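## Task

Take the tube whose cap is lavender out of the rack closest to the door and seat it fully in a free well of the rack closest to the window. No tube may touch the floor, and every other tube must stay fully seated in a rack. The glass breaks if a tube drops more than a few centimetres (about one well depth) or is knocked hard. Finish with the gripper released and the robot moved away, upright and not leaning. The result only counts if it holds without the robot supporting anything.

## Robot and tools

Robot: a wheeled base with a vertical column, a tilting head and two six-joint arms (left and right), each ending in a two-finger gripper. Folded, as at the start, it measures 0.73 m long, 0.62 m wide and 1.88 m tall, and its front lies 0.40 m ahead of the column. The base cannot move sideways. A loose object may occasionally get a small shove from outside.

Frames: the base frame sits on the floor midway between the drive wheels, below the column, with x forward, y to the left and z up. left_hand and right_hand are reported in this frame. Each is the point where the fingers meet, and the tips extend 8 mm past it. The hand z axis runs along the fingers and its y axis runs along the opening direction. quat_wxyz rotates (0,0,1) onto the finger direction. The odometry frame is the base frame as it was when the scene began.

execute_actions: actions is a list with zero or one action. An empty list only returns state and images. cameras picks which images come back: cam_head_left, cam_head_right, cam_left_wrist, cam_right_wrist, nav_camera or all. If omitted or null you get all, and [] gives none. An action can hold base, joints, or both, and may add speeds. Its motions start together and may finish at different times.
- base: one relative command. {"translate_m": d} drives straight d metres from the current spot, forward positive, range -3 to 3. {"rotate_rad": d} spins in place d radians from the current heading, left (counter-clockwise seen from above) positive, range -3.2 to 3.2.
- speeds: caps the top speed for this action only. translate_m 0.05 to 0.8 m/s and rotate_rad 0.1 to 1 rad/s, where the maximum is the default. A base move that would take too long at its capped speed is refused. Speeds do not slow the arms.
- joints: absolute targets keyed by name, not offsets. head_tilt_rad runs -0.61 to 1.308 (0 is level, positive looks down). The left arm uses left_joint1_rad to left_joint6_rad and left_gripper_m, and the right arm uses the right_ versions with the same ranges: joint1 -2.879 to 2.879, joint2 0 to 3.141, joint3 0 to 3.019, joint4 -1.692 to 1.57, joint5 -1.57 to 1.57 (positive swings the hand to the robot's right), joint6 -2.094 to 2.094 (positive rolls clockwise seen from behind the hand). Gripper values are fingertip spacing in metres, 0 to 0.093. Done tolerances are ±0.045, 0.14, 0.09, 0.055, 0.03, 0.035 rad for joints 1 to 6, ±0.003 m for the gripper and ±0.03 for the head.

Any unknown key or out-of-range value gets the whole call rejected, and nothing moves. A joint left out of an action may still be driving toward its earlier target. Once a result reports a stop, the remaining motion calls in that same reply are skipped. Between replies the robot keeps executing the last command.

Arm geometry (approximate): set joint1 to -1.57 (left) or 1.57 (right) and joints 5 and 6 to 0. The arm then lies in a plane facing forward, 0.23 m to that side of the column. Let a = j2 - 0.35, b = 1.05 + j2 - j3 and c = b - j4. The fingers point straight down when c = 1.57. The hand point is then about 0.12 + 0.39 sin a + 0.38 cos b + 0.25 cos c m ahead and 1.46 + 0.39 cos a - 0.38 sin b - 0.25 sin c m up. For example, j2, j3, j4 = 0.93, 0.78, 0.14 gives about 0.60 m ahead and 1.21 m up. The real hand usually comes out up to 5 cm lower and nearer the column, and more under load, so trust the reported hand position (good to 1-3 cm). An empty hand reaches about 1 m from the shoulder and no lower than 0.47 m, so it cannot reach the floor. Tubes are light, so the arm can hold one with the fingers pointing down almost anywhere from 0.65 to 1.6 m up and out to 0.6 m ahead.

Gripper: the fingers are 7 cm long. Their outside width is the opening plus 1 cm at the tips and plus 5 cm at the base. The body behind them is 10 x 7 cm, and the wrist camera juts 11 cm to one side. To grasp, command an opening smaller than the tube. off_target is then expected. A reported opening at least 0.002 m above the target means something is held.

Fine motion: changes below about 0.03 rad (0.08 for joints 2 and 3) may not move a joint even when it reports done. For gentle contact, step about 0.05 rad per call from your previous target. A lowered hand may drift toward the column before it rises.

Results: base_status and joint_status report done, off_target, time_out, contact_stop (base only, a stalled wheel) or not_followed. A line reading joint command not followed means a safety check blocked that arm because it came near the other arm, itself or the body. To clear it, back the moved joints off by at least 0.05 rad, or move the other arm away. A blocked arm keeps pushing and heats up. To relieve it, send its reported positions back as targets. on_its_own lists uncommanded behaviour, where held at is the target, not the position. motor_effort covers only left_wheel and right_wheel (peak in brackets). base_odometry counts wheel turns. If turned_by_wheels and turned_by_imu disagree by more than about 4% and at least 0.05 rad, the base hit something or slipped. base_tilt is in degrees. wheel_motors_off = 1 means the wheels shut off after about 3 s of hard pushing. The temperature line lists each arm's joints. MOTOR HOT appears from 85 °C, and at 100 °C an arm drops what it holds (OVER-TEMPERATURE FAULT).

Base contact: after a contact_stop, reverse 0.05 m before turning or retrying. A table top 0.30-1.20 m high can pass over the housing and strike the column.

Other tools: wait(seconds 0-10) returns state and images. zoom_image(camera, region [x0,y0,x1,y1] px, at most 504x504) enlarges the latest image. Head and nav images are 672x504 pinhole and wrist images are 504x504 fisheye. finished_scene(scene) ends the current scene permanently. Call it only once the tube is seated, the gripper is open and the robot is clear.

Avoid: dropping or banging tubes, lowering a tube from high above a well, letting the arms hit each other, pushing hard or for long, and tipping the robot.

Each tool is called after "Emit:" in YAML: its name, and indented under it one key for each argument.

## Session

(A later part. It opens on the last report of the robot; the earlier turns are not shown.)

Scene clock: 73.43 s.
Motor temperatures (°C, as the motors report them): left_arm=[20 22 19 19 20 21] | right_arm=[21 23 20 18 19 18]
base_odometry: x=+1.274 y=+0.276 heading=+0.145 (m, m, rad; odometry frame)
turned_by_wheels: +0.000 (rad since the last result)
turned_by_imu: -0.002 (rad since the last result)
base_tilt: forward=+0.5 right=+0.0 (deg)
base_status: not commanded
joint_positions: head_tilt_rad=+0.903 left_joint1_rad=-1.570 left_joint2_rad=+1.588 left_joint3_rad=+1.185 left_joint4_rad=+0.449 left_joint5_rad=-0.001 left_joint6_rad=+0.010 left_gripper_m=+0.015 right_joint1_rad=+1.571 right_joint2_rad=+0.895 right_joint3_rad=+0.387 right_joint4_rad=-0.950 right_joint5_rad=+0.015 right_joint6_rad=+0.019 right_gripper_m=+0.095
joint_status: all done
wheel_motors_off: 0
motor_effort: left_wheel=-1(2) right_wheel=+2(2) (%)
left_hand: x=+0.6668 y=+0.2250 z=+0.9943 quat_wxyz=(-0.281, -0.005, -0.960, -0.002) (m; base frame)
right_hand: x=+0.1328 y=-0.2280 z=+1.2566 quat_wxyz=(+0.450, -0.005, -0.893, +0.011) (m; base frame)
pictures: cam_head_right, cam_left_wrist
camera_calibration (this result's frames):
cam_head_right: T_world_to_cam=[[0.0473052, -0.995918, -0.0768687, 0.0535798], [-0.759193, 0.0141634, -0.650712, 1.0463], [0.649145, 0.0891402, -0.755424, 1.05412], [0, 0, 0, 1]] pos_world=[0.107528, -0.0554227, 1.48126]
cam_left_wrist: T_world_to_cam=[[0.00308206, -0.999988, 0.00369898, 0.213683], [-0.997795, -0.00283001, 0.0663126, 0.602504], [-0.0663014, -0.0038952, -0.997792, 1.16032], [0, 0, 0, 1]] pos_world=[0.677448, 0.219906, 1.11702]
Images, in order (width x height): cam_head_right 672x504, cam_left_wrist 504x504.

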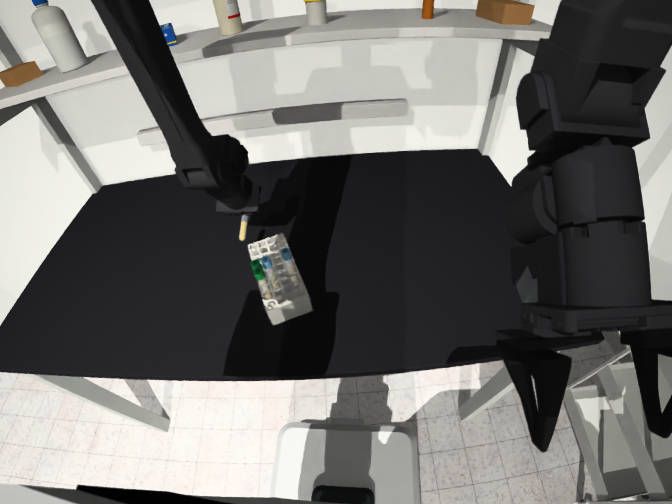

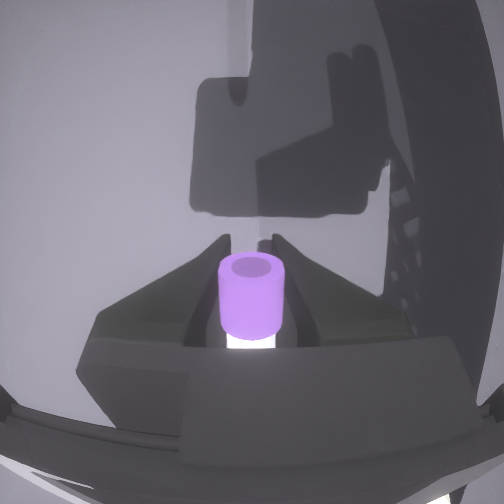

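Emit:
execute_actions:
  actions:
    - {"joints":{"left_joint2_rad":1.895,"left_joint3_rad":1.393,"left_joint4_rad":0.802}}
  cameras: ["cam_left_wrist","cam_head_right"]

Scene clock: 90.00 s.
Motor temperatures (°C, as the motors report them): left_arm=[20 23 19 19 20 21] | right_arm=[21 23 20 18 19 18]
base_odometry: x=+1.274 y=+0.276 heading=+0.145 (m, m, rad; odometry frame)
turned_by_wheels: +0.000 (rad since the last result)
turned_by_imu: -0.002 (rad since the last result)
base_tilt: forward=+0.5 right=+0.1 (deg)
base_status: not commanded
joint_positions: head_tilt_rad=+0.903 left_joint1_rad=-1.570 left_joint2_rad=+1.887 left_joint3_rad=+1.396 left_joint4_rad=+0.800 left_joint5_rad=-0.001 left_joint6_rad=+0.009 left_gripper_m=+0.015 right_joint1_rad=+1.571 right_joint2_rad=+0.895 right_joint3_rad=+0.387 right_joint4_rad=-0.950 right_joint5_rad=+0.015 right_joint6_rad=+0.019 right_gripper_m=+0.095
joint_status: all done
wheel_motors_off: 0
motor_effort: left_wheel=-1(2) right_wheel=+1(2) (%)
left_hand: x=+0.7033 y=+0.2250 z=+0.9207 quat_wxyz=(-0.405, -0.004, -0.914, -0.002) (m; base frame)
right_hand: x=+0.1328 y=-0.2280 z=+1.2566 quat_wxyz=(+0.450, -0.005, -0.893, +0.011) (m; base frame)
pictures: cam_head_right, cam_left_wrist
camera_calibration (this result's frames):
cam_head_right: T_world_to_cam=[[0.0473052, -0.995918, -0.0768687, 0.0535798], [-0.759193, 0.0141634, -0.650712, 1.0463], [0.649145, 0.0891402, -0.755424, 1.05412], [0, 0, 0, 1]] pos_world=[0.107528, -0.0554227, 1.48126]
cam_left_wrist: T_world_to_cam=[[0.00267346, -0.999983, 0.00513882, 0.212846], [-0.980605, -0.00362867, -0.19596, 0.873323], [0.195975, -0.00451526, -0.980599, 0.889067], [0, 0, 0, 1]] pos_world=[0.681582, 0.220026, 1.04186]
Images, in order (width x height): cam_head_right 672x504, cam_left_wrist 504x504.

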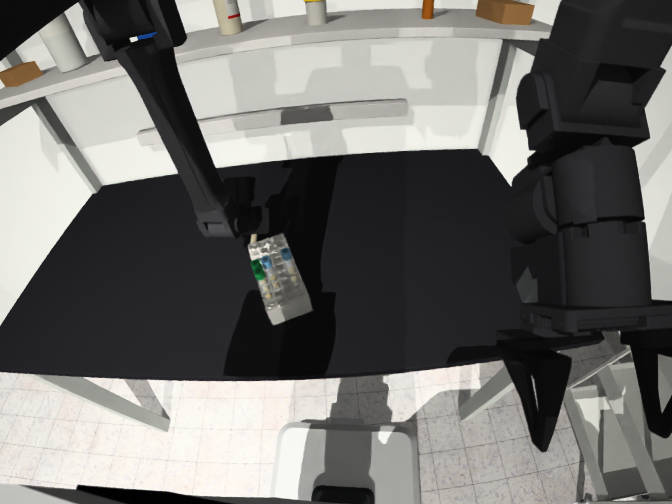

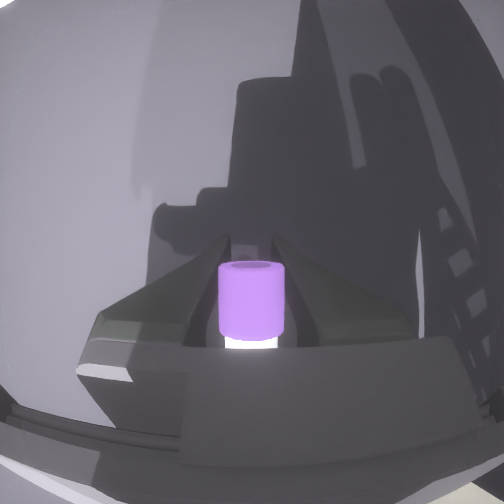

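Emit:
zoom_image:
  camera: "cam_head_right"
  region: [220, 200, 320, 300]

Region (220, 200, 320, 300) of cam_head_right's 672x504 image, scaled by 5.040, with more detail than that image has.

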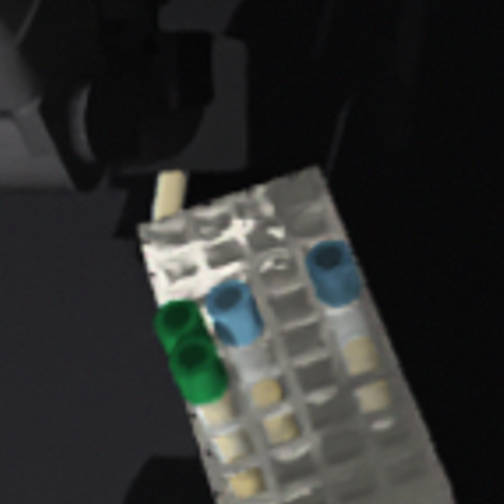

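Emit:
execute_actions:
  actions:
    - {"joints":{"left_joint2_rad":1.80,"left_joint3_rad":1.31,"left_joint4_rad":0.797}}
  cameras: []

Emit:
execute_actions:
  actions:
    - {"base":{"rotate_rad":-0.03},"joints":{"left_joint2_rad":1.80,"left_joint3_rad":1.255,"left_joint4_rad":0.85}}
  cameras: ["cam_head_right"]

Emit:
zoom_image:
  camera: "cam_head_right"
  region: [220, 200, 320, 300]

Scene clock: 97.70 s.
Motor temperatures (°C, as the motors report them): left_arm=[20 23 19 19 20 21] | right_arm=[21 23 20 18 19 18]
base_odometry: x=+1.274 y=+0.276 heading=+0.145 (m, m, rad; odometry frame)
turned_by_wheels: +0.000 (rad since the last result)
turned_by_imu: -0.001 (rad since the last result)
base_tilt: forward=+0.5 right=+0.1 (deg)
base_status: not commanded
joint_positions: head_tilt_rad=+0.903 left_joint1_rad=-1.570 left_joint2_rad=+1.820 left_joint3_rad=+1.305 left_joint4_rad=+0.800 left_joint5_rad=-0.001 left_joint6_rad=+0.009 left_gripper_m=+0.015 right_joint1_rad=+1.571 right_joint2_rad=+0.895 right_joint3_rad=+0.387 right_joint4_rad=-0.950 right_joint5_rad=+0.015 right_joint6_rad=+0.019 right_gripper_m=+0.095
joint_status: all done
wheel_motors_off: 0
motor_effort: left_wheel=-2(2) right_wheel=+1(2) (%)
left_hand: x=+0.6880 y=+0.2250 z=+0.9415 quat_wxyz=(-0.393, -0.004, -0.919, -0.002) (m; base frame)
right_hand: x=+0.1328 y=-0.2280 z=+1.2566 quat_wxyz=(+0.450, -0.005, -0.893, +0.011) (m; base frame)
pictures: none
No camera images: the call's "cameras" was empty. Leave "cameras" out to get every camera's image.

Scene clock: 98.50 s.
Motor temperatures (°C, as the motors report them): left_arm=[20 24 19 19 20 21] | right_arm=[21 23 20 18 19 18]
base_odometry: x=+1.274 y=+0.276 heading=+0.116 (m, m, rad; odometry frame)
turned_by_wheels: -0.029 (rad since the last result)
turned_by_imu: -0.029 (rad since the last result)
base_tilt: forward=+0.5 right=+0.0 (deg)
base_status: done
joint_positions: head_tilt_rad=+0.903 left_joint1_rad=-1.571 left_joint2_rad=+1.819 left_joint3_rad=+1.257 left_joint4_rad=+0.838 left_joint5_rad=-0.001 left_joint6_rad=+0.009 left_gripper_m=+0.015 right_joint1_rad=+1.571 right_joint2_rad=+0.895 right_joint3_rad=+0.387 right_joint4_rad=-0.950 right_joint5_rad=+0.015 right_joint6_rad=+0.019 right_gripper_m=+0.095
joint_status: all done
wheel_motors_off: 0
motor_effort: left_wheel=+0(30) right_wheel=-2(30) (%)
left_hand: x=+0.6686 y=+0.2245 z=+0.9407 quat_wxyz=(-0.389, -0.004, -0.921, -0.002) (m; base frame)
right_hand: x=+0.1328 y=-0.2280 z=+1.2566 quat_wxyz=(+0.450, -0.005, -0.893, +0.011) (m; base frame)
pictures: cam_head_right
camera_calibration (this result's frames):
cam_head_right: T_world_to_cam=[[0.0473052, -0.995918, -0.0768687, 0.0535798], [-0.759193, 0.0141634, -0.650712, 1.0463], [0.649145, 0.0891402, -0.755424, 1.05412], [0, 0, 0, 1]] pos_world=[0.107528, -0.0554227, 1.48126]
Images, in order (width x height): cam_head_right 672x504.

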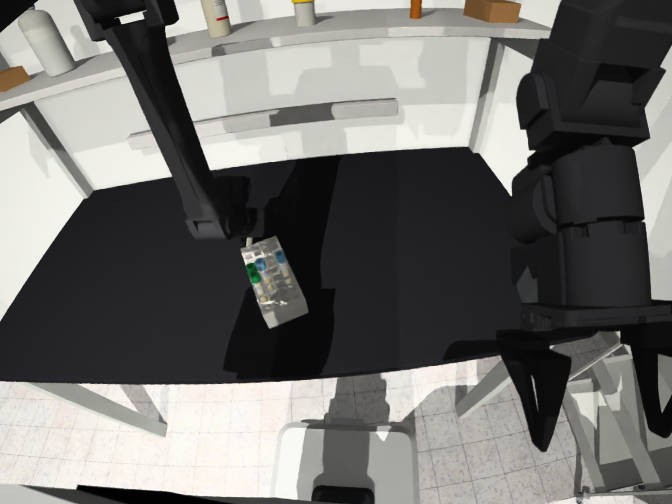

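Region (220, 200, 320, 300) of cam_head_right's 672x504 image, scaled by 5.040, with more detail than that image has.

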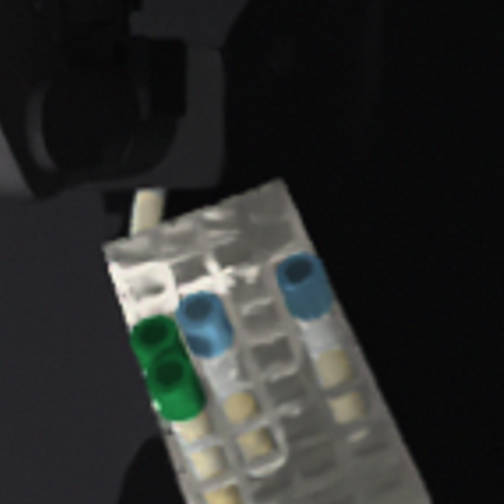

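Emit:
execute_actions:
  actions:
    - {"joints":{"left_joint2_rad":1.608,"left_joint3_rad":1.077,"left_joint4_rad":0.831}}
  cameras: ["cam_head_right","cam_head_left"]

Emit:
zoom_image:
  camera: "cam_head_right"
  region: [200, 170, 320, 290]

Scene clock: 102.47 s.
Motor temperatures (°C, as the motors report them): left_arm=[20 24 19 19 20 21] | right_arm=[21 23 20 18 19 18]
base_odometry: x=+1.274 y=+0.276 heading=+0.116 (m, m, rad; odometry frame)
turned_by_wheels: +0.000 (rad since the last result)
turned_by_imu: -0.001 (rad since the last result)
base_tilt: forward=+0.4 right=+0.0 (deg)
base_status: not commanded
joint_positions: head_tilt_rad=+0.903 left_joint1_rad=-1.571 left_joint2_rad=+1.602 left_joint3_rad=+1.078 left_joint4_rad=+0.833 left_joint5_rad=-0.001 left_joint6_rad=+0.009 left_gripper_m=+0.015 right_joint1_rad=+1.571 right_joint2_rad=+0.895 right_joint3_rad=+0.387 right_joint4_rad=-0.950 right_joint5_rad=+0.015 right_joint6_rad=+0.019 right_gripper_m=+0.095
joint_status: all done
wheel_motors_off: 0
motor_effort: left_wheel=+2(3) right_wheel=-3(1) (%)
left_hand: x=+0.6717 y=+0.2245 z=+1.0279 quat_wxyz=(-0.405, -0.004, -0.914, -0.002) (m; base frame)
right_hand: x=+0.1328 y=-0.2280 z=+1.2566 quat_wxyz=(+0.450, -0.005, -0.893, +0.011) (m; base frame)
pictures: cam_head_left, cam_head_right
camera_calibration (this result's frames):
cam_head_left: T_world_to_cam=[[0.0546862, -0.995742, -0.0742056, 0.172083], [-0.752158, 0.00779736, -0.658937, 1.05476], [0.65671, 0.0918491, -0.748529, 1.03485], [0, 0, 0, 1]] pos_world=[0.104338, 0.0680762, 1.4824]
cam_head_right: T_world_to_cam=[[0.0473052, -0.995918, -0.0768687, 0.0535798], [-0.759193, 0.0141634, -0.650712, 1.0463], [0.649145, 0.0891402, -0.755424, 1.05412], [0, 0, 0, 1]] pos_world=[0.107528, -0.0554227, 1.48126]
Images, in order (width x height): cam_head_left 672x504, cam_head_right 672x504.

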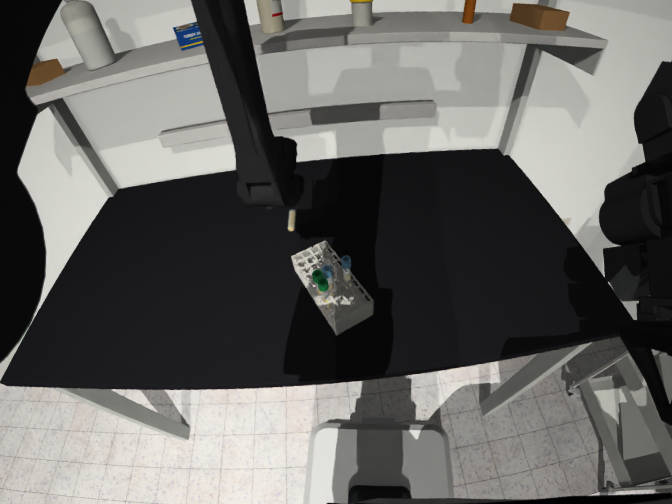

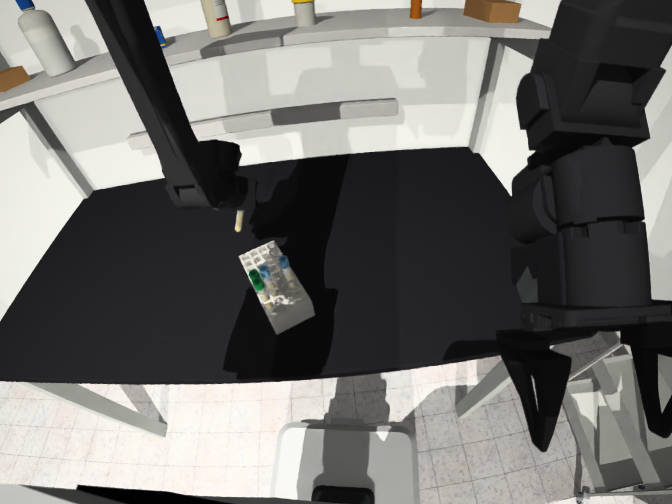

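Region (200, 170, 320, 290) of cam_head_right's 672x504 image, scaled by 4.200, with more detail than that image has.

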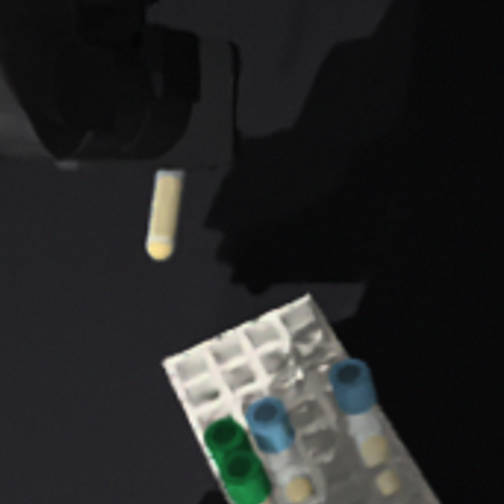

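Emit:
zoom_image:
  camera: "cam_head_left"
  region: [250, 170, 370, 290]

Region (250, 170, 370, 290) of cam_head_left's 672x504 image, scaled by 4.200, with more detail than that image has.

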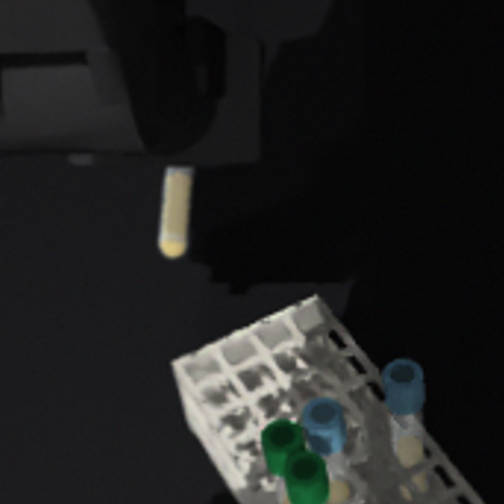

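Emit:
execute_actions:
  actions:
    - {"base":{"rotate_rad":-0.045},"joints":{"left_joint2_rad":1.694,"left_joint3_rad":1.06,"left_joint4_rad":0.934}}
  cameras: ["cam_head_right"]

Emit:
zoom_image:
  camera: "cam_head_right"
  region: [200, 170, 320, 290]

Scene clock: 117.70 s.
Motor temperatures (°C, as the motors report them): left_arm=[20 24 19 19 20 21] | right_arm=[21 23 20 18 19 18]
base_odometry: x=+1.275 y=+0.276 heading=+0.072 (m, m, rad; odometry frame)
turned_by_wheels: -0.044 (rad since the last result)
turned_by_imu: -0.045 (rad since the last result)
base_tilt: forward=+0.5 right=+0.0 (deg)
base_status: done
joint_positions: head_tilt_rad=+0.903 left_joint1_rad=-1.570 left_joint2_rad=+1.688 left_joint3_rad=+1.062 left_joint4_rad=+0.920 left_joint5_rad=-0.001 left_joint6_rad=+0.009 left_gripper_m=+0.015 right_joint1_rad=+1.571 right_joint2_rad=+0.895 right_joint3_rad=+0.387 right_joint4_rad=-0.950 right_joint5_rad=+0.015 right_joint6_rad=+0.019 right_gripper_m=+0.095
joint_status: all done
wheel_motors_off: 0
motor_effort: left_wheel=+1(36) right_wheel=+0(42) (%)
left_hand: x=+0.6392 y=+0.2250 z=+0.9954 quat_wxyz=(-0.398, -0.004, -0.918, -0.002) (m; base frame)
right_hand: x=+0.1328 y=-0.2280 z=+1.2566 quat_wxyz=(+0.450, -0.005, -0.893, +0.011) (m; base frame)
pictures: cam_head_right
camera_calibration (this result's frames):
cam_head_right: T_world_to_cam=[[0.0473052, -0.995918, -0.0768687, 0.0535798], [-0.759193, 0.0141634, -0.650712, 1.0463], [0.649145, 0.0891402, -0.755424, 1.05412], [0, 0, 0, 1]] pos_world=[0.107528, -0.0554227, 1.48126]
Images, in order (width x height): cam_head_right 672x504.

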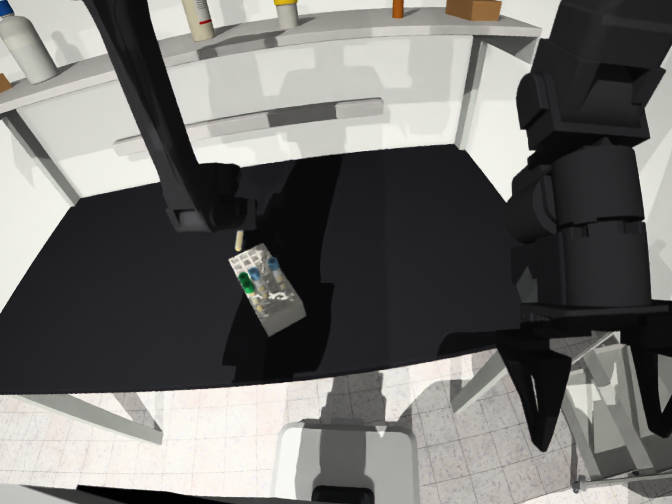

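Region (200, 170, 320, 290) of cam_head_right's 672x504 image, scaled by 4.200, with more detail than that image has.

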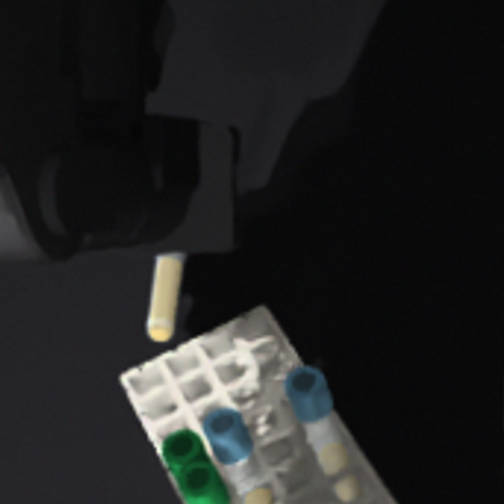

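Emit:
execute_actions:
  actions:
    - {"joints":{"left_joint2_rad":1.707,"left_joint3_rad":0.99,"left_joint4_rad":1.017}}
  cameras: ["cam_head_right"]

Emit:
zoom_image:
  camera: "cam_head_right"
  region: [200, 170, 320, 290]

Scene clock: 121.07 s.
Motor temperatures (°C, as the motors report them): left_arm=[20 24 19 19 20 21] | right_arm=[21 23 20 18 19 18]
base_odometry: x=+1.275 y=+0.276 heading=+0.072 (m, m, rad; odometry frame)
turned_by_wheels: +0.000 (rad since the last result)
turned_by_imu: -0.001 (rad since the last result)
base_tilt: forward=+0.5 right=+0.0 (deg)
base_status: not commanded
joint_positions: head_tilt_rad=+0.903 left_joint1_rad=-1.570 left_joint2_rad=+1.691 left_joint3_rad=+0.987 left_joint4_rad=+1.001 left_joint5_rad=-0.001 left_joint6_rad=+0.009 left_gripper_m=+0.015 right_joint1_rad=+1.571 right_joint2_rad=+0.895 right_joint3_rad=+0.387 right_joint4_rad=-0.950 right_joint5_rad=+0.015 right_joint6_rad=+0.019 right_gripper_m=+0.095
joint_status: all done
wheel_motors_off: 0
motor_effort: left_wheel=+2(2) right_wheel=-1(4) (%)
left_hand: x=+0.6105 y=+0.2250 z=+0.9991 quat_wxyz=(-0.399, -0.004, -0.917, -0.002) (m; base frame)
right_hand: x=+0.1328 y=-0.2280 z=+1.2566 quat_wxyz=(+0.450, -0.005, -0.893, +0.011) (m; base frame)
pictures: cam_head_right
camera_calibration (this result's frames):
cam_head_right: T_world_to_cam=[[0.0473052, -0.995918, -0.0768687, 0.0535798], [-0.759193, 0.0141634, -0.650712, 1.0463], [0.649145, 0.0891402, -0.755424, 1.05412], [0, 0, 0, 1]] pos_world=[0.107528, -0.0554227, 1.48126]
Images, in order (width x height): cam_head_right 672x504.

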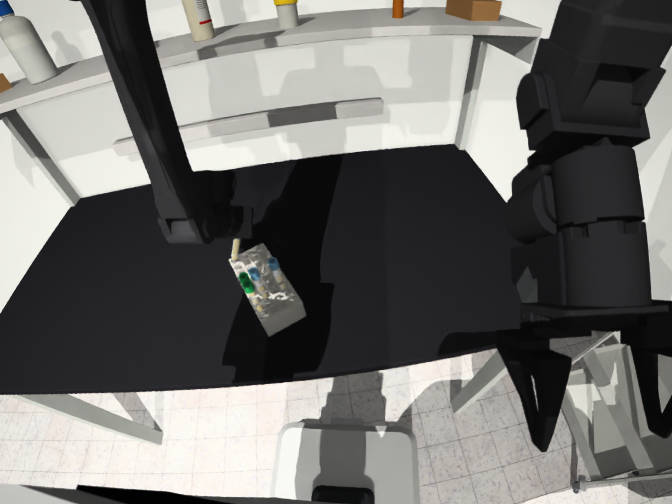

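Region (200, 170, 320, 290) of cam_head_right's 672x504 image, scaled by 4.200, with more detail than that image has.

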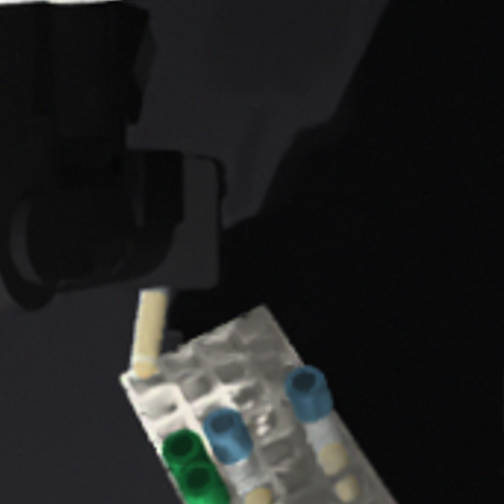

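Emit:
execute_actions:
  actions:
    - {"joints":{"left_joint2_rad":1.79,"left_joint3_rad":1.056,"left_joint4_rad":1.031}}
  cameras: ["cam_head_right"]

Emit:
zoom_image:
  camera: "cam_head_right"
  region: [200, 190, 320, 310]

Scene clock: 124.57 s.
Motor temperatures (°C, as the motors report them): left_arm=[20 24 19 19 20 21] | right_arm=[21 23 20 18 19 18]
base_odometry: x=+1.275 y=+0.276 heading=+0.072 (m, m, rad; odometry frame)
turned_by_wheels: +0.000 (rad since the last result)
turned_by_imu: -0.001 (rad since the last result)
base_tilt: forward=+0.5 right=+0.0 (deg)
base_status: not commanded
joint_positions: head_tilt_rad=+0.903 left_joint1_rad=-1.570 left_joint2_rad=+1.764 left_joint3_rad=+1.060 left_joint4_rad=+1.026 left_joint5_rad=-0.001 left_joint6_rad=+0.009 left_gripper_m=+0.015 right_joint1_rad=+1.571 right_joint2_rad=+0.895 right_joint3_rad=+0.387 right_joint4_rad=-0.950 right_joint5_rad=+0.015 right_joint6_rad=+0.019 right_gripper_m=+0.095
joint_status: all done
wheel_motors_off: 0
motor_effort: left_wheel=+3(4) right_wheel=-3(3) (%)
left_hand: x=+0.6196 y=+0.2250 z=+0.9759 quat_wxyz=(-0.410, -0.004, -0.912, -0.002) (m; base frame)
right_hand: x=+0.1328 y=-0.2280 z=+1.2566 quat_wxyz=(+0.450, -0.005, -0.893, +0.011) (m; base frame)
pictures: cam_head_right
camera_calibration (this result's frames):
cam_head_right: T_world_to_cam=[[0.0473052, -0.995918, -0.0768687, 0.0535798], [-0.759193, 0.0141634, -0.650712, 1.0463], [0.649145, 0.0891402, -0.755424, 1.05412], [0, 0, 0, 1]] pos_world=[0.107528, -0.0554227, 1.48126]
Images, in order (width x height): cam_head_right 672x504.

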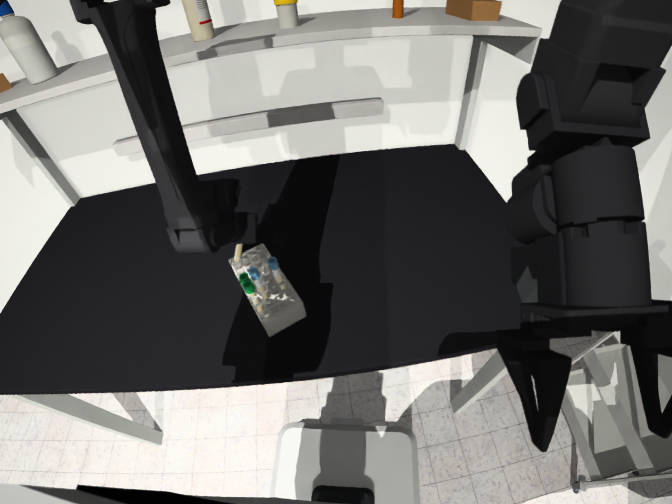

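Region (200, 190, 320, 310) of cam_head_right's 672x504 image, scaled by 4.200, with more detail than that image has.

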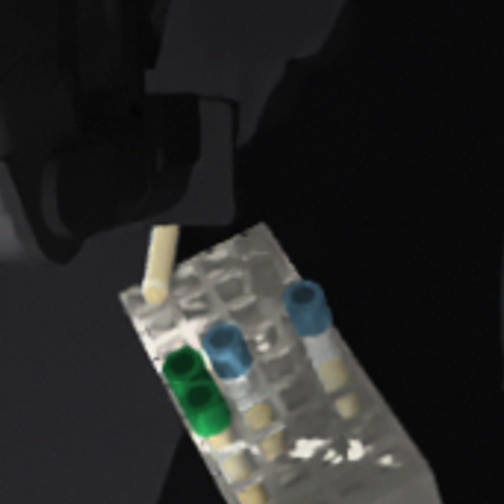

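Emit:
execute_actions:
  actions:
    - {"joints":{"left_joint2_rad":1.89,"left_joint3_rad":1.163,"left_joint4_rad":1.027}}
  cameras: ["cam_head_right"]

Emit:
zoom_image:
  camera: "cam_head_right"
  region: [200, 190, 320, 310]

Scene clock: 128.27 s.
Motor temperatures (°C, as the motors report them): left_arm=[20 24 19 19 20 21] | right_arm=[21 23 20 18 19 18]
base_odometry: x=+1.275 y=+0.276 heading=+0.072 (m, m, rad; odometry frame)
turned_by_wheels: +0.000 (rad since the last result)
turned_by_imu: -0.001 (rad since the last result)
base_tilt: forward=+0.4 right=+0.1 (deg)
base_status: not commanded
joint_positions: head_tilt_rad=+0.903 left_joint1_rad=-1.571 left_joint2_rad=+1.789 left_joint3_rad=+1.141 left_joint4_rad=+1.052 left_joint5_rad=+0.001 left_joint6_rad=+0.002 left_gripper_m=+0.015 right_joint1_rad=+1.571 right_joint2_rad=+0.895 right_joint3_rad=+0.387 right_joint4_rad=-0.950 right_joint5_rad=+0.015 right_joint6_rad=+0.019 right_gripper_m=+0.095
joint_status: all done
wheel_motors_off: 0
motor_effort: left_wheel=+6(6) right_wheel=+0(4) (%)
left_hand: x=+0.6549 y=+0.2239 z=+0.9787 quat_wxyz=(-0.447, -0.001, -0.894, +0.001) (m; base frame)
right_hand: x=+0.1328 y=-0.2280 z=+1.2566 quat_wxyz=(+0.450, -0.005, -0.893, +0.011) (m; base frame)
pictures: cam_head_right
camera_calibration (this result's frames):
cam_head_right: T_world_to_cam=[[0.0473052, -0.995918, -0.0768687, 0.0535798], [-0.759193, 0.0141634, -0.650712, 1.0463], [0.649145, 0.0891402, -0.755424, 1.05412], [0, 0, 0, 1]] pos_world=[0.107528, -0.0554227, 1.48126]
Images, in order (width x height): cam_head_right 672x504.

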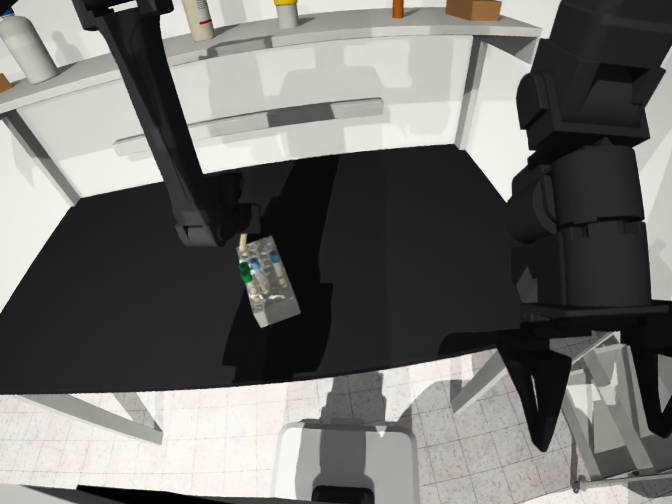

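Region (200, 190, 320, 310) of cam_head_right's 672x504 image, scaled by 4.200, with more detail than that image has.

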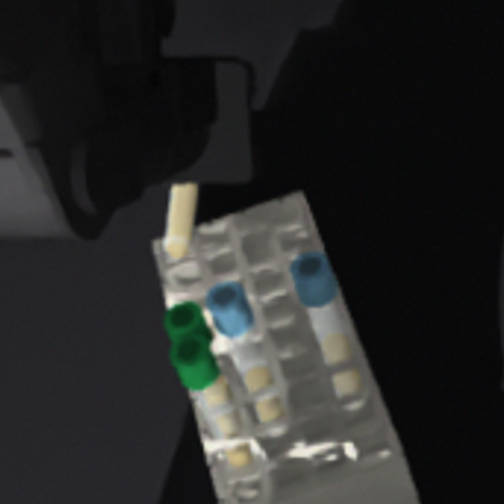

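Emit:
execute_actions:
  actions:
    - {"base":{"rotate_rad":-0.012},"joints":{"left_joint2_rad":1.694,"left_joint3_rad":1.06,"left_joint4_rad":0.934}}
  cameras: ["cam_head_right"]

Emit:
zoom_image:
  camera: "cam_head_right"
  region: [200, 190, 320, 310]

Scene clock: 131.40 s.
Motor temperatures (°C, as the motors report them): left_arm=[20 23 19 19 20 21] | right_arm=[21 23 20 18 19 18]
base_odometry: x=+1.275 y=+0.276 heading=+0.062 (m, m, rad; odometry frame)
turned_by_wheels: -0.011 (rad since the last result)
turned_by_imu: -0.012 (rad since the last result)
base_tilt: forward=+0.5 right=+0.0 (deg)
base_status: done
joint_positions: head_tilt_rad=+0.903 left_joint1_rad=-1.565 left_joint2_rad=+1.715 left_joint3_rad=+1.058 left_joint4_rad=+0.939 left_joint5_rad=-0.002 left_joint6_rad=+0.003 left_gripper_m=+0.015 right_joint1_rad=+1.571 right_joint2_rad=+0.895 right_joint3_rad=+0.387 right_joint4_rad=-0.950 right_joint5_rad=+0.015 right_joint6_rad=+0.019 right_gripper_m=+0.095
joint_status: all done
wheel_motors_off: 0
motor_effort: left_wheel=+0(33) right_wheel=-3(43) (%)
left_hand: x=+0.6273 y=+0.2286 z=+0.9844 quat_wxyz=(-0.392, -0.001, -0.920, -0.004) (m; base frame)
right_hand: x=+0.1328 y=-0.2280 z=+1.2566 quat_wxyz=(+0.450, -0.005, -0.893, +0.011) (m; base frame)
pictures: cam_head_right
camera_calibration (this result's frames):
cam_head_right: T_world_to_cam=[[0.0473052, -0.995918, -0.0768687, 0.0535798], [-0.759193, 0.0141634, -0.650712, 1.0463], [0.649145, 0.0891402, -0.755424, 1.05412], [0, 0, 0, 1]] pos_world=[0.107528, -0.0554227, 1.48126]
Images, in order (width x height): cam_head_right 672x504.

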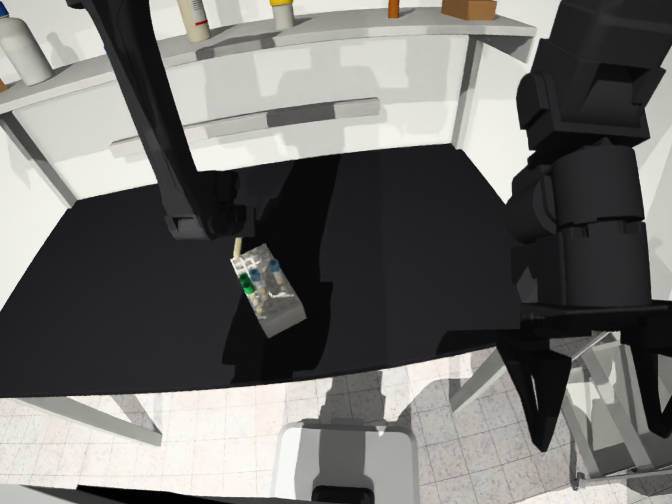

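Region (200, 190, 320, 310) of cam_head_right's 672x504 image, scaled by 4.200, with more detail than that image has.

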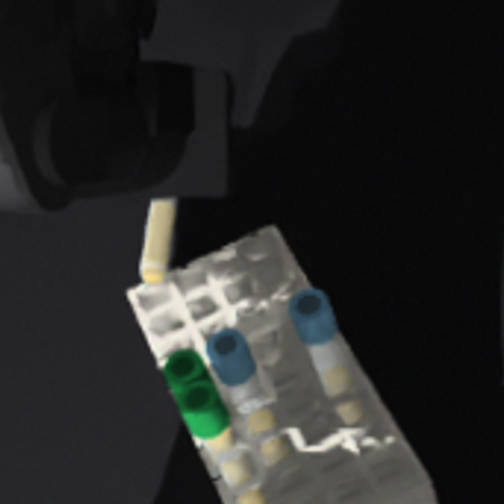

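Emit:
execute_actions:
  actions:
    - {"joints":{"left_joint2_rad":1.70,"left_joint3_rad":0.985,"left_joint4_rad":1.017}}
  cameras: []

Emit:
execute_actions:
  actions:
    - {"joints":{"left_joint2_rad":1.80,"left_joint3_rad":1.06,"left_joint4_rad":1.035}}
  cameras: ["cam_head_right"]

Emit:
zoom_image:
  camera: "cam_head_right"
  region: [200, 190, 320, 310]

Scene clock: 134.80 s.
Motor temperatures (°C, as the motors report them): left_arm=[20 24 19 19 20 21] | right_arm=[21 23 20 18 19 18]
base_odometry: x=+1.275 y=+0.276 heading=+0.062 (m, m, rad; odometry frame)
turned_by_wheels: +0.000 (rad since the last result)
turned_by_imu: -0.001 (rad since the last result)
base_tilt: forward=+0.5 right=+0.0 (deg)
base_status: not commanded
joint_positions: head_tilt_rad=+0.903 left_joint1_rad=-1.565 left_joint2_rad=+1.715 left_joint3_rad=+0.981 left_joint4_rad=+1.002 left_joint5_rad=-0.002 left_joint6_rad=+0.003 left_gripper_m=+0.015 right_joint1_rad=+1.571 right_joint2_rad=+0.895 right_joint3_rad=+0.387 right_joint4_rad=-0.950 right_joint5_rad=+0.015 right_joint6_rad=+0.019 right_gripper_m=+0.095
joint_status: all done
wheel_motors_off: 0
motor_effort: left_wheel=+2(2) right_wheel=-1(3) (%)
left_hand: x=+0.5960 y=+0.2285 z=+0.9871 quat_wxyz=(-0.386, -0.001, -0.923, -0.004) (m; base frame)
right_hand: x=+0.1328 y=-0.2280 z=+1.2566 quat_wxyz=(+0.450, -0.005, -0.893, +0.011) (m; base frame)
pictures: none
No camera images: the call's "cameras" was empty. Leave "cameras" out to get every camera's image.

Scene clock: 135.53 s.
Motor temperatures (°C, as the motors report them): left_arm=[20 24 19 19 20 21] | right_arm=[21 23 20 18 19 18]
base_odometry: x=+1.275 y=+0.276 heading=+0.062 (m, m, rad; odometry frame)
turned_by_wheels: +0.000 (rad since the last result)
turned_by_imu: +0.000 (rad since the last result)
base_tilt: forward=+0.5 right=+0.1 (deg)
base_status: not commanded
joint_positions: head_tilt_rad=+0.903 left_joint1_rad=-1.565 left_joint2_rad=+1.772 left_joint3_rad=+1.065 left_joint4_rad=+1.029 left_joint5_rad=-0.002 left_joint6_rad=+0.003 left_gripper_m=+0.015 right_joint1_rad=+1.571 right_joint2_rad=+0.895 right_joint3_rad=+0.387 right_joint4_rad=-0.950 right_joint5_rad=+0.015 right_joint6_rad=+0.019 right_gripper_m=+0.095
joint_status: all done
wheel_motors_off: 0
motor_effort: left_wheel=+3(3) right_wheel=-3(5) (%)
left_hand: x=+0.6188 y=+0.2286 z=+0.9729 quat_wxyz=(-0.410, -0.001, -0.912, -0.004) (m; base frame)
right_hand: x=+0.1328 y=-0.2280 z=+1.2566 quat_wxyz=(+0.450, -0.005, -0.893, +0.011) (m; base frame)
pictures: cam_head_right
camera_calibration (this result's frames):
cam_head_right: T_world_to_cam=[[0.0473052, -0.995918, -0.0768687, 0.0535798], [-0.759193, 0.0141634, -0.650712, 1.0463], [0.649144, 0.0891402, -0.755424, 1.05412], [0, 0, 0, 1]] pos_world=[0.107528, -0.0554227, 1.48126]
Images, in order (width x height): cam_head_right 672x504.

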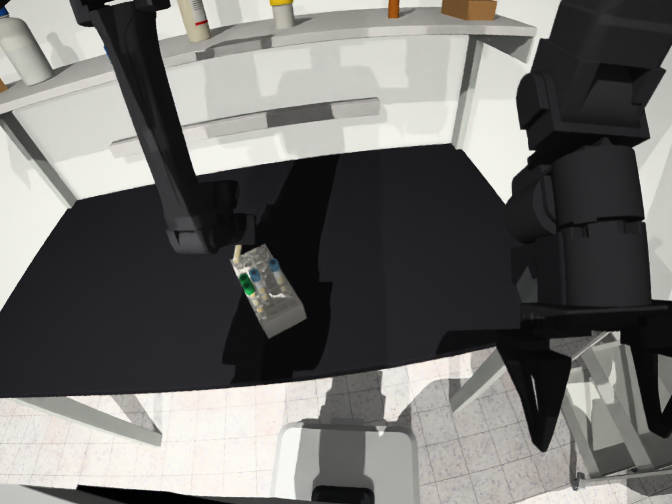

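Region (200, 190, 320, 310) of cam_head_right's 672x504 image, scaled by 4.200, with more detail than that image has.

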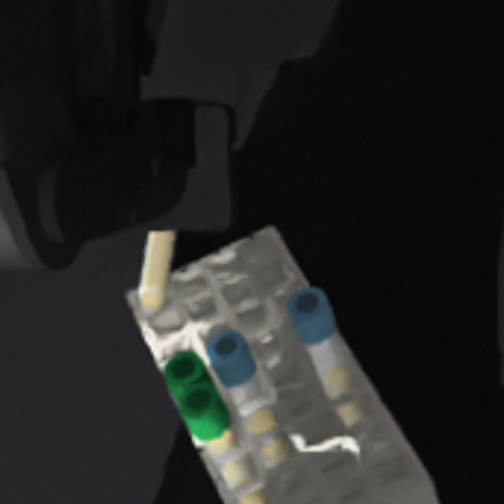

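Emit:
execute_actions:
  actions:
    - {"joints":{"left_joint2_rad":1.885,"left_joint3_rad":1.12,"left_joint4_rad":1.04}}
  cameras: ["cam_head_right"]

Emit:
zoom_image:
  camera: "cam_head_right"
  region: [200, 190, 320, 310]

Scene clock: 138.70 s.
Motor temperatures (°C, as the motors report them): left_arm=[20 23 19 19 20 21] | right_arm=[21 23 20 18 19 18]
base_odometry: x=+1.275 y=+0.276 heading=+0.062 (m, m, rad; odometry frame)
turned_by_wheels: +0.000 (rad since the last result)
turned_by_imu: -0.001 (rad since the last result)
base_tilt: forward=+0.5 right=+0.0 (deg)
base_status: not commanded
joint_positions: head_tilt_rad=+0.903 left_joint1_rad=-1.566 left_joint2_rad=+1.784 left_joint3_rad=+1.083 left_joint4_rad=+1.058 left_joint5_rad=+0.000 left_joint6_rad=+0.003 left_gripper_m=+0.015 right_joint1_rad=+1.571 right_joint2_rad=+0.895 right_joint3_rad=+0.387 right_joint4_rad=-0.950 right_joint5_rad=+0.015 right_joint6_rad=+0.019 right_gripper_m=+0.095
joint_status: all done
wheel_motors_off: 0
motor_effort: left_wheel=+4(4) right_wheel=-1(3) (%)
left_hand: x=+0.6276 y=+0.2278 z=+0.9745 quat_wxyz=(-0.426, -0.001, -0.905, -0.003) (m; base frame)
right_hand: x=+0.1328 y=-0.2280 z=+1.2566 quat_wxyz=(+0.450, -0.005, -0.893, +0.011) (m; base frame)
pictures: cam_head_right
camera_calibration (this result's frames):
cam_head_right: T_world_to_cam=[[0.0473052, -0.995918, -0.0768687, 0.0535798], [-0.759193, 0.0141634, -0.650712, 1.0463], [0.649145, 0.0891402, -0.755424, 1.05412], [0, 0, 0, 1]] pos_world=[0.107528, -0.0554227, 1.48126]
Images, in order (width x height): cam_head_right 672x504.

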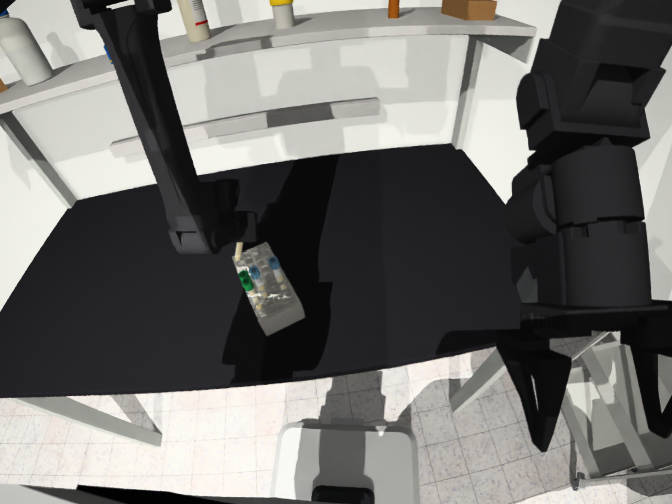

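Region (200, 190, 320, 310) of cam_head_right's 672x504 image, scaled by 4.200, with more detail than that image has.

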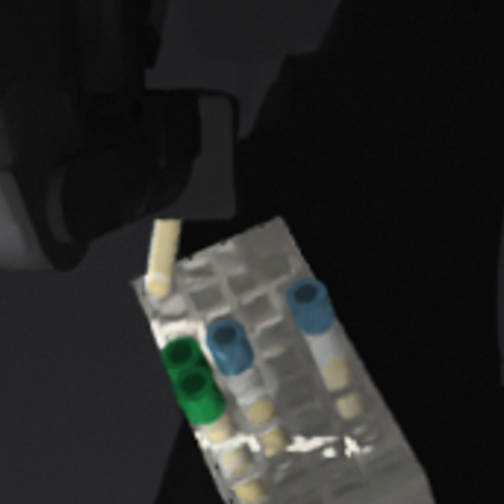

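Emit:
execute_actions:
  actions:
    - {"joints":{"left_joint2_rad":1.735,"left_joint3_rad":1.015,"left_joint4_rad":1.02}}
  cameras: []

Emit:
execute_actions:
  actions:
    - {"base":{"rotate_rad":-0.012}}
  cameras: ["cam_head_right"]

Emit:
zoom_image:
  camera: "cam_head_right"
  region: [210, 210, 290, 290]

Scene clock: 141.80 s.
Motor temperatures (°C, as the motors report them): left_arm=[20 23 19 19 20 21] | right_arm=[21 23 20 18 19 18]
base_odometry: x=+1.275 y=+0.276 heading=+0.062 (m, m, rad; odometry frame)
turned_by_wheels: +0.000 (rad since the last result)
turned_by_imu: -0.001 (rad since the last result)
base_tilt: forward=+0.5 right=+0.0 (deg)
base_status: not commanded
joint_positions: head_tilt_rad=+0.903 left_joint1_rad=-1.566 left_joint2_rad=+1.757 left_joint3_rad=+1.016 left_joint4_rad=+1.027 left_joint5_rad=+0.001 left_joint6_rad=+0.003 left_gripper_m=+0.015 right_joint1_rad=+1.571 right_joint2_rad=+0.895 right_joint3_rad=+0.387 right_joint4_rad=-0.950 right_joint5_rad=+0.015 right_joint6_rad=+0.019 right_gripper_m=+0.095
joint_status: all done
wheel_motors_off: 0
motor_effort: left_wheel=+3(4) right_wheel=-2(4) (%)
left_hand: x=+0.5995 y=+0.2276 z=+0.9748 quat_wxyz=(-0.394, -0.001, -0.919, -0.003) (m; base frame)
right_hand: x=+0.1328 y=-0.2280 z=+1.2566 quat_wxyz=(+0.450, -0.005, -0.893, +0.011) (m; base frame)
pictures: none
No camera images: the call's "cameras" was empty. Leave "cameras" out to get every camera's image.

Scene clock: 142.50 s.
Motor temperatures (°C, as the motors report them): left_arm=[20 23 19 19 20 21] | right_arm=[21 23 20 18 19 18]
base_odometry: x=+1.275 y=+0.276 heading=+0.051 (m, m, rad; odometry frame)
turned_by_wheels: -0.011 (rad since the last result)
turned_by_imu: -0.011 (rad since the last result)
base_tilt: forward=+0.5 right=+0.1 (deg)
base_status: done
joint_positions: head_tilt_rad=+0.903 left_joint1_rad=-1.567 left_joint2_rad=+1.756 left_joint3_rad=+1.016 left_joint4_rad=+1.026 left_joint5_rad=+0.001 left_joint6_rad=+0.003 left_gripper_m=+0.015 right_joint1_rad=+1.571 right_joint2_rad=+0.895 right_joint3_rad=+0.387 right_joint4_rad=-0.950 right_joint5_rad=+0.015 right_joint6_rad=+0.019 right_gripper_m=+0.095
joint_status: not commanded
wheel_motors_off: 0
motor_effort: left_wheel=+0(27) right_wheel=-2(44) (%)
left_hand: x=+0.5998 y=+0.2271 z=+0.9751 quat_wxyz=(-0.394, -0.001, -0.919, -0.002) (m; base frame)
right_hand: x=+0.1328 y=-0.2280 z=+1.2566 quat_wxyz=(+0.450, -0.005, -0.893, +0.011) (m; base frame)
pictures: cam_head_right
camera_calibration (this result's frames):
cam_head_right: T_world_to_cam=[[0.0473052, -0.995918, -0.0768687, 0.0535798], [-0.759193, 0.0141634, -0.650712, 1.04629], [0.649144, 0.0891402, -0.755424, 1.05412], [0, 0, 0, 1]] pos_world=[0.107528, -0.0554227, 1.48126]
Images, in order (width x height): cam_head_right 672x504.

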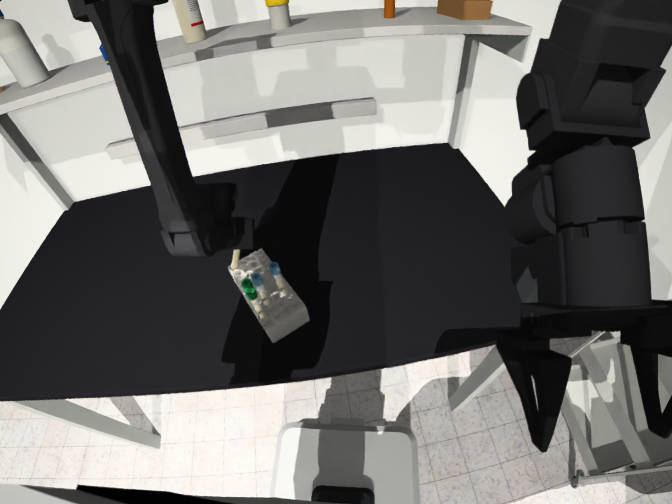

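Region (210, 210, 290, 290) of cam_head_right's 672x504 image, scaled by 6.300, with more detail than that image has.

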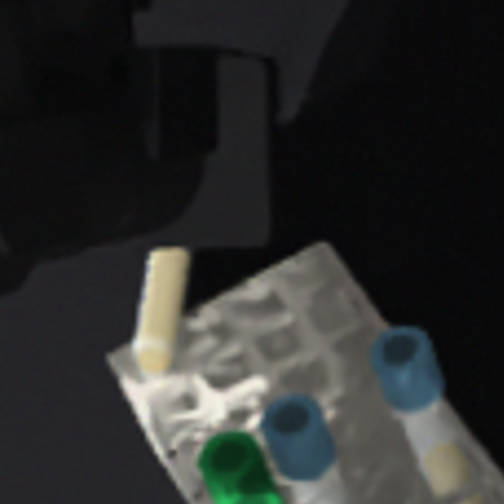

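Emit:
execute_actions:
  actions:
    - {"joints":{"left_joint2_rad":1.67,"left_joint3_rad":0.94,"left_joint4_rad":1.03}}
  cameras: []

Emit:
execute_actions:
  actions:
    - {"base":{"rotate_rad":-0.015},"joints":{"left_joint3_rad":0.92,"left_joint4_rad":1.05}}
  cameras: ["cam_head_right"]

Emit:
zoom_image:
  camera: "cam_head_right"
  region: [200, 200, 300, 300]

Scene clock: 147.67 s.
Motor temperatures (°C, as the motors report them): left_arm=[20 24 19 19 20 21] | right_arm=[21 23 20 18 19 18]
base_odometry: x=+1.275 y=+0.276 heading=+0.051 (m, m, rad; odometry frame)
turned_by_wheels: +0.000 (rad since the last result)
turned_by_imu: -0.001 (rad since the last result)
base_tilt: forward=+0.4 right=+0.0 (deg)
base_status: not commanded
joint_positions: head_tilt_rad=+0.903 left_joint1_rad=-1.567 left_joint2_rad=+1.682 left_joint3_rad=+0.940 left_joint4_rad=+1.026 left_joint5_rad=+0.001 left_joint6_rad=+0.003 left_gripper_m=+0.015 right_joint1_rad=+1.571 right_joint2_rad=+0.895 right_joint3_rad=+0.387 right_joint4_rad=-0.950 right_joint5_rad=+0.015 right_joint6_rad=+0.019 right_gripper_m=+0.095
joint_status: all done
wheel_motors_off: 0
motor_effort: left_wheel=+2(2) right_wheel=-2(2) (%)
left_hand: x=+0.5932 y=+0.2270 z=+1.0029 quat_wxyz=(-0.393, -0.001, -0.919, -0.002) (m; base frame)
right_hand: x=+0.1328 y=-0.2280 z=+1.2566 quat_wxyz=(+0.450, -0.005, -0.893, +0.011) (m; base frame)
pictures: none
No camera images: the call's "cameras" was empty. Leave "cameras" out to get every camera's image.

Scene clock: 148.30 s.
Motor temperatures (°C, as the motors report them): left_arm=[20 24 19 19 20 21] | right_arm=[21 23 20 18 19 18]
base_odometry: x=+1.275 y=+0.276 heading=+0.038 (m, m, rad; odometry frame)
turned_by_wheels: -0.014 (rad since the last result)
turned_by_imu: -0.014 (rad since the last result)
base_tilt: forward=+0.5 right=+0.1 (deg)
base_status: done
joint_positions: head_tilt_rad=+0.903 left_joint1_rad=-1.568 left_joint2_rad=+1.682 left_joint3_rad=+0.926 left_joint4_rad=+1.036 left_joint5_rad=+0.001 left_joint6_rad=+0.003 left_gripper_m=+0.015 right_joint1_rad=+1.571 right_joint2_rad=+0.895 right_joint3_rad=+0.387 right_joint4_rad=-0.950 right_joint5_rad=+0.015 right_joint6_rad=+0.019 right_gripper_m=+0.095
joint_status: all done
wheel_motors_off: 0
motor_effort: left_wheel=+0(27) right_wheel=+0(42) (%)
left_hand: x=+0.5873 y=+0.2262 z=+1.0034 quat_wxyz=(-0.391, -0.001, -0.920, -0.002) (m; base frame)
right_hand: x=+0.1328 y=-0.2280 z=+1.2566 quat_wxyz=(+0.450, -0.005, -0.893, +0.011) (m; base frame)
pictures: cam_head_right
camera_calibration (this result's frames):
cam_head_right: T_world_to_cam=[[0.0473052, -0.995918, -0.0768687, 0.0535798], [-0.759193, 0.0141634, -0.650712, 1.0463], [0.649145, 0.0891402, -0.755424, 1.05412], [0, 0, 0, 1]] pos_world=[0.107528, -0.0554227, 1.48126]
Images, in order (width x height): cam_head_right 672x504.

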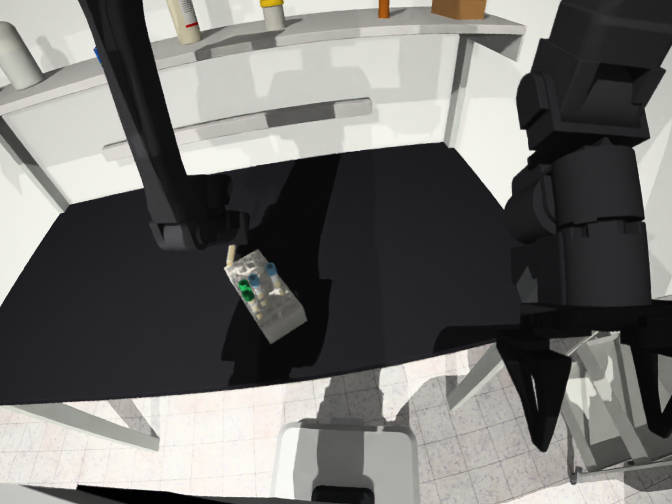

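Region (200, 200, 300, 300) of cam_head_right's 672x504 image, scaled by 5.040, with more detail than that image has.

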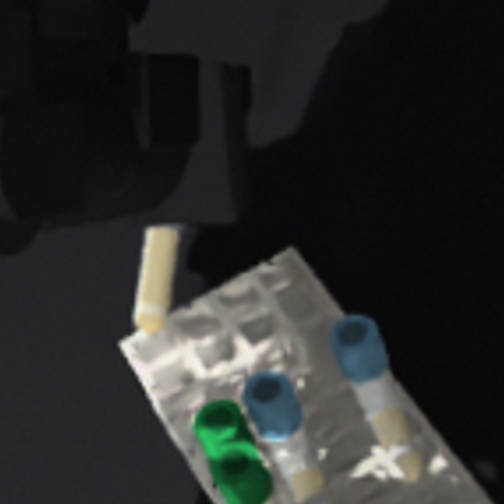

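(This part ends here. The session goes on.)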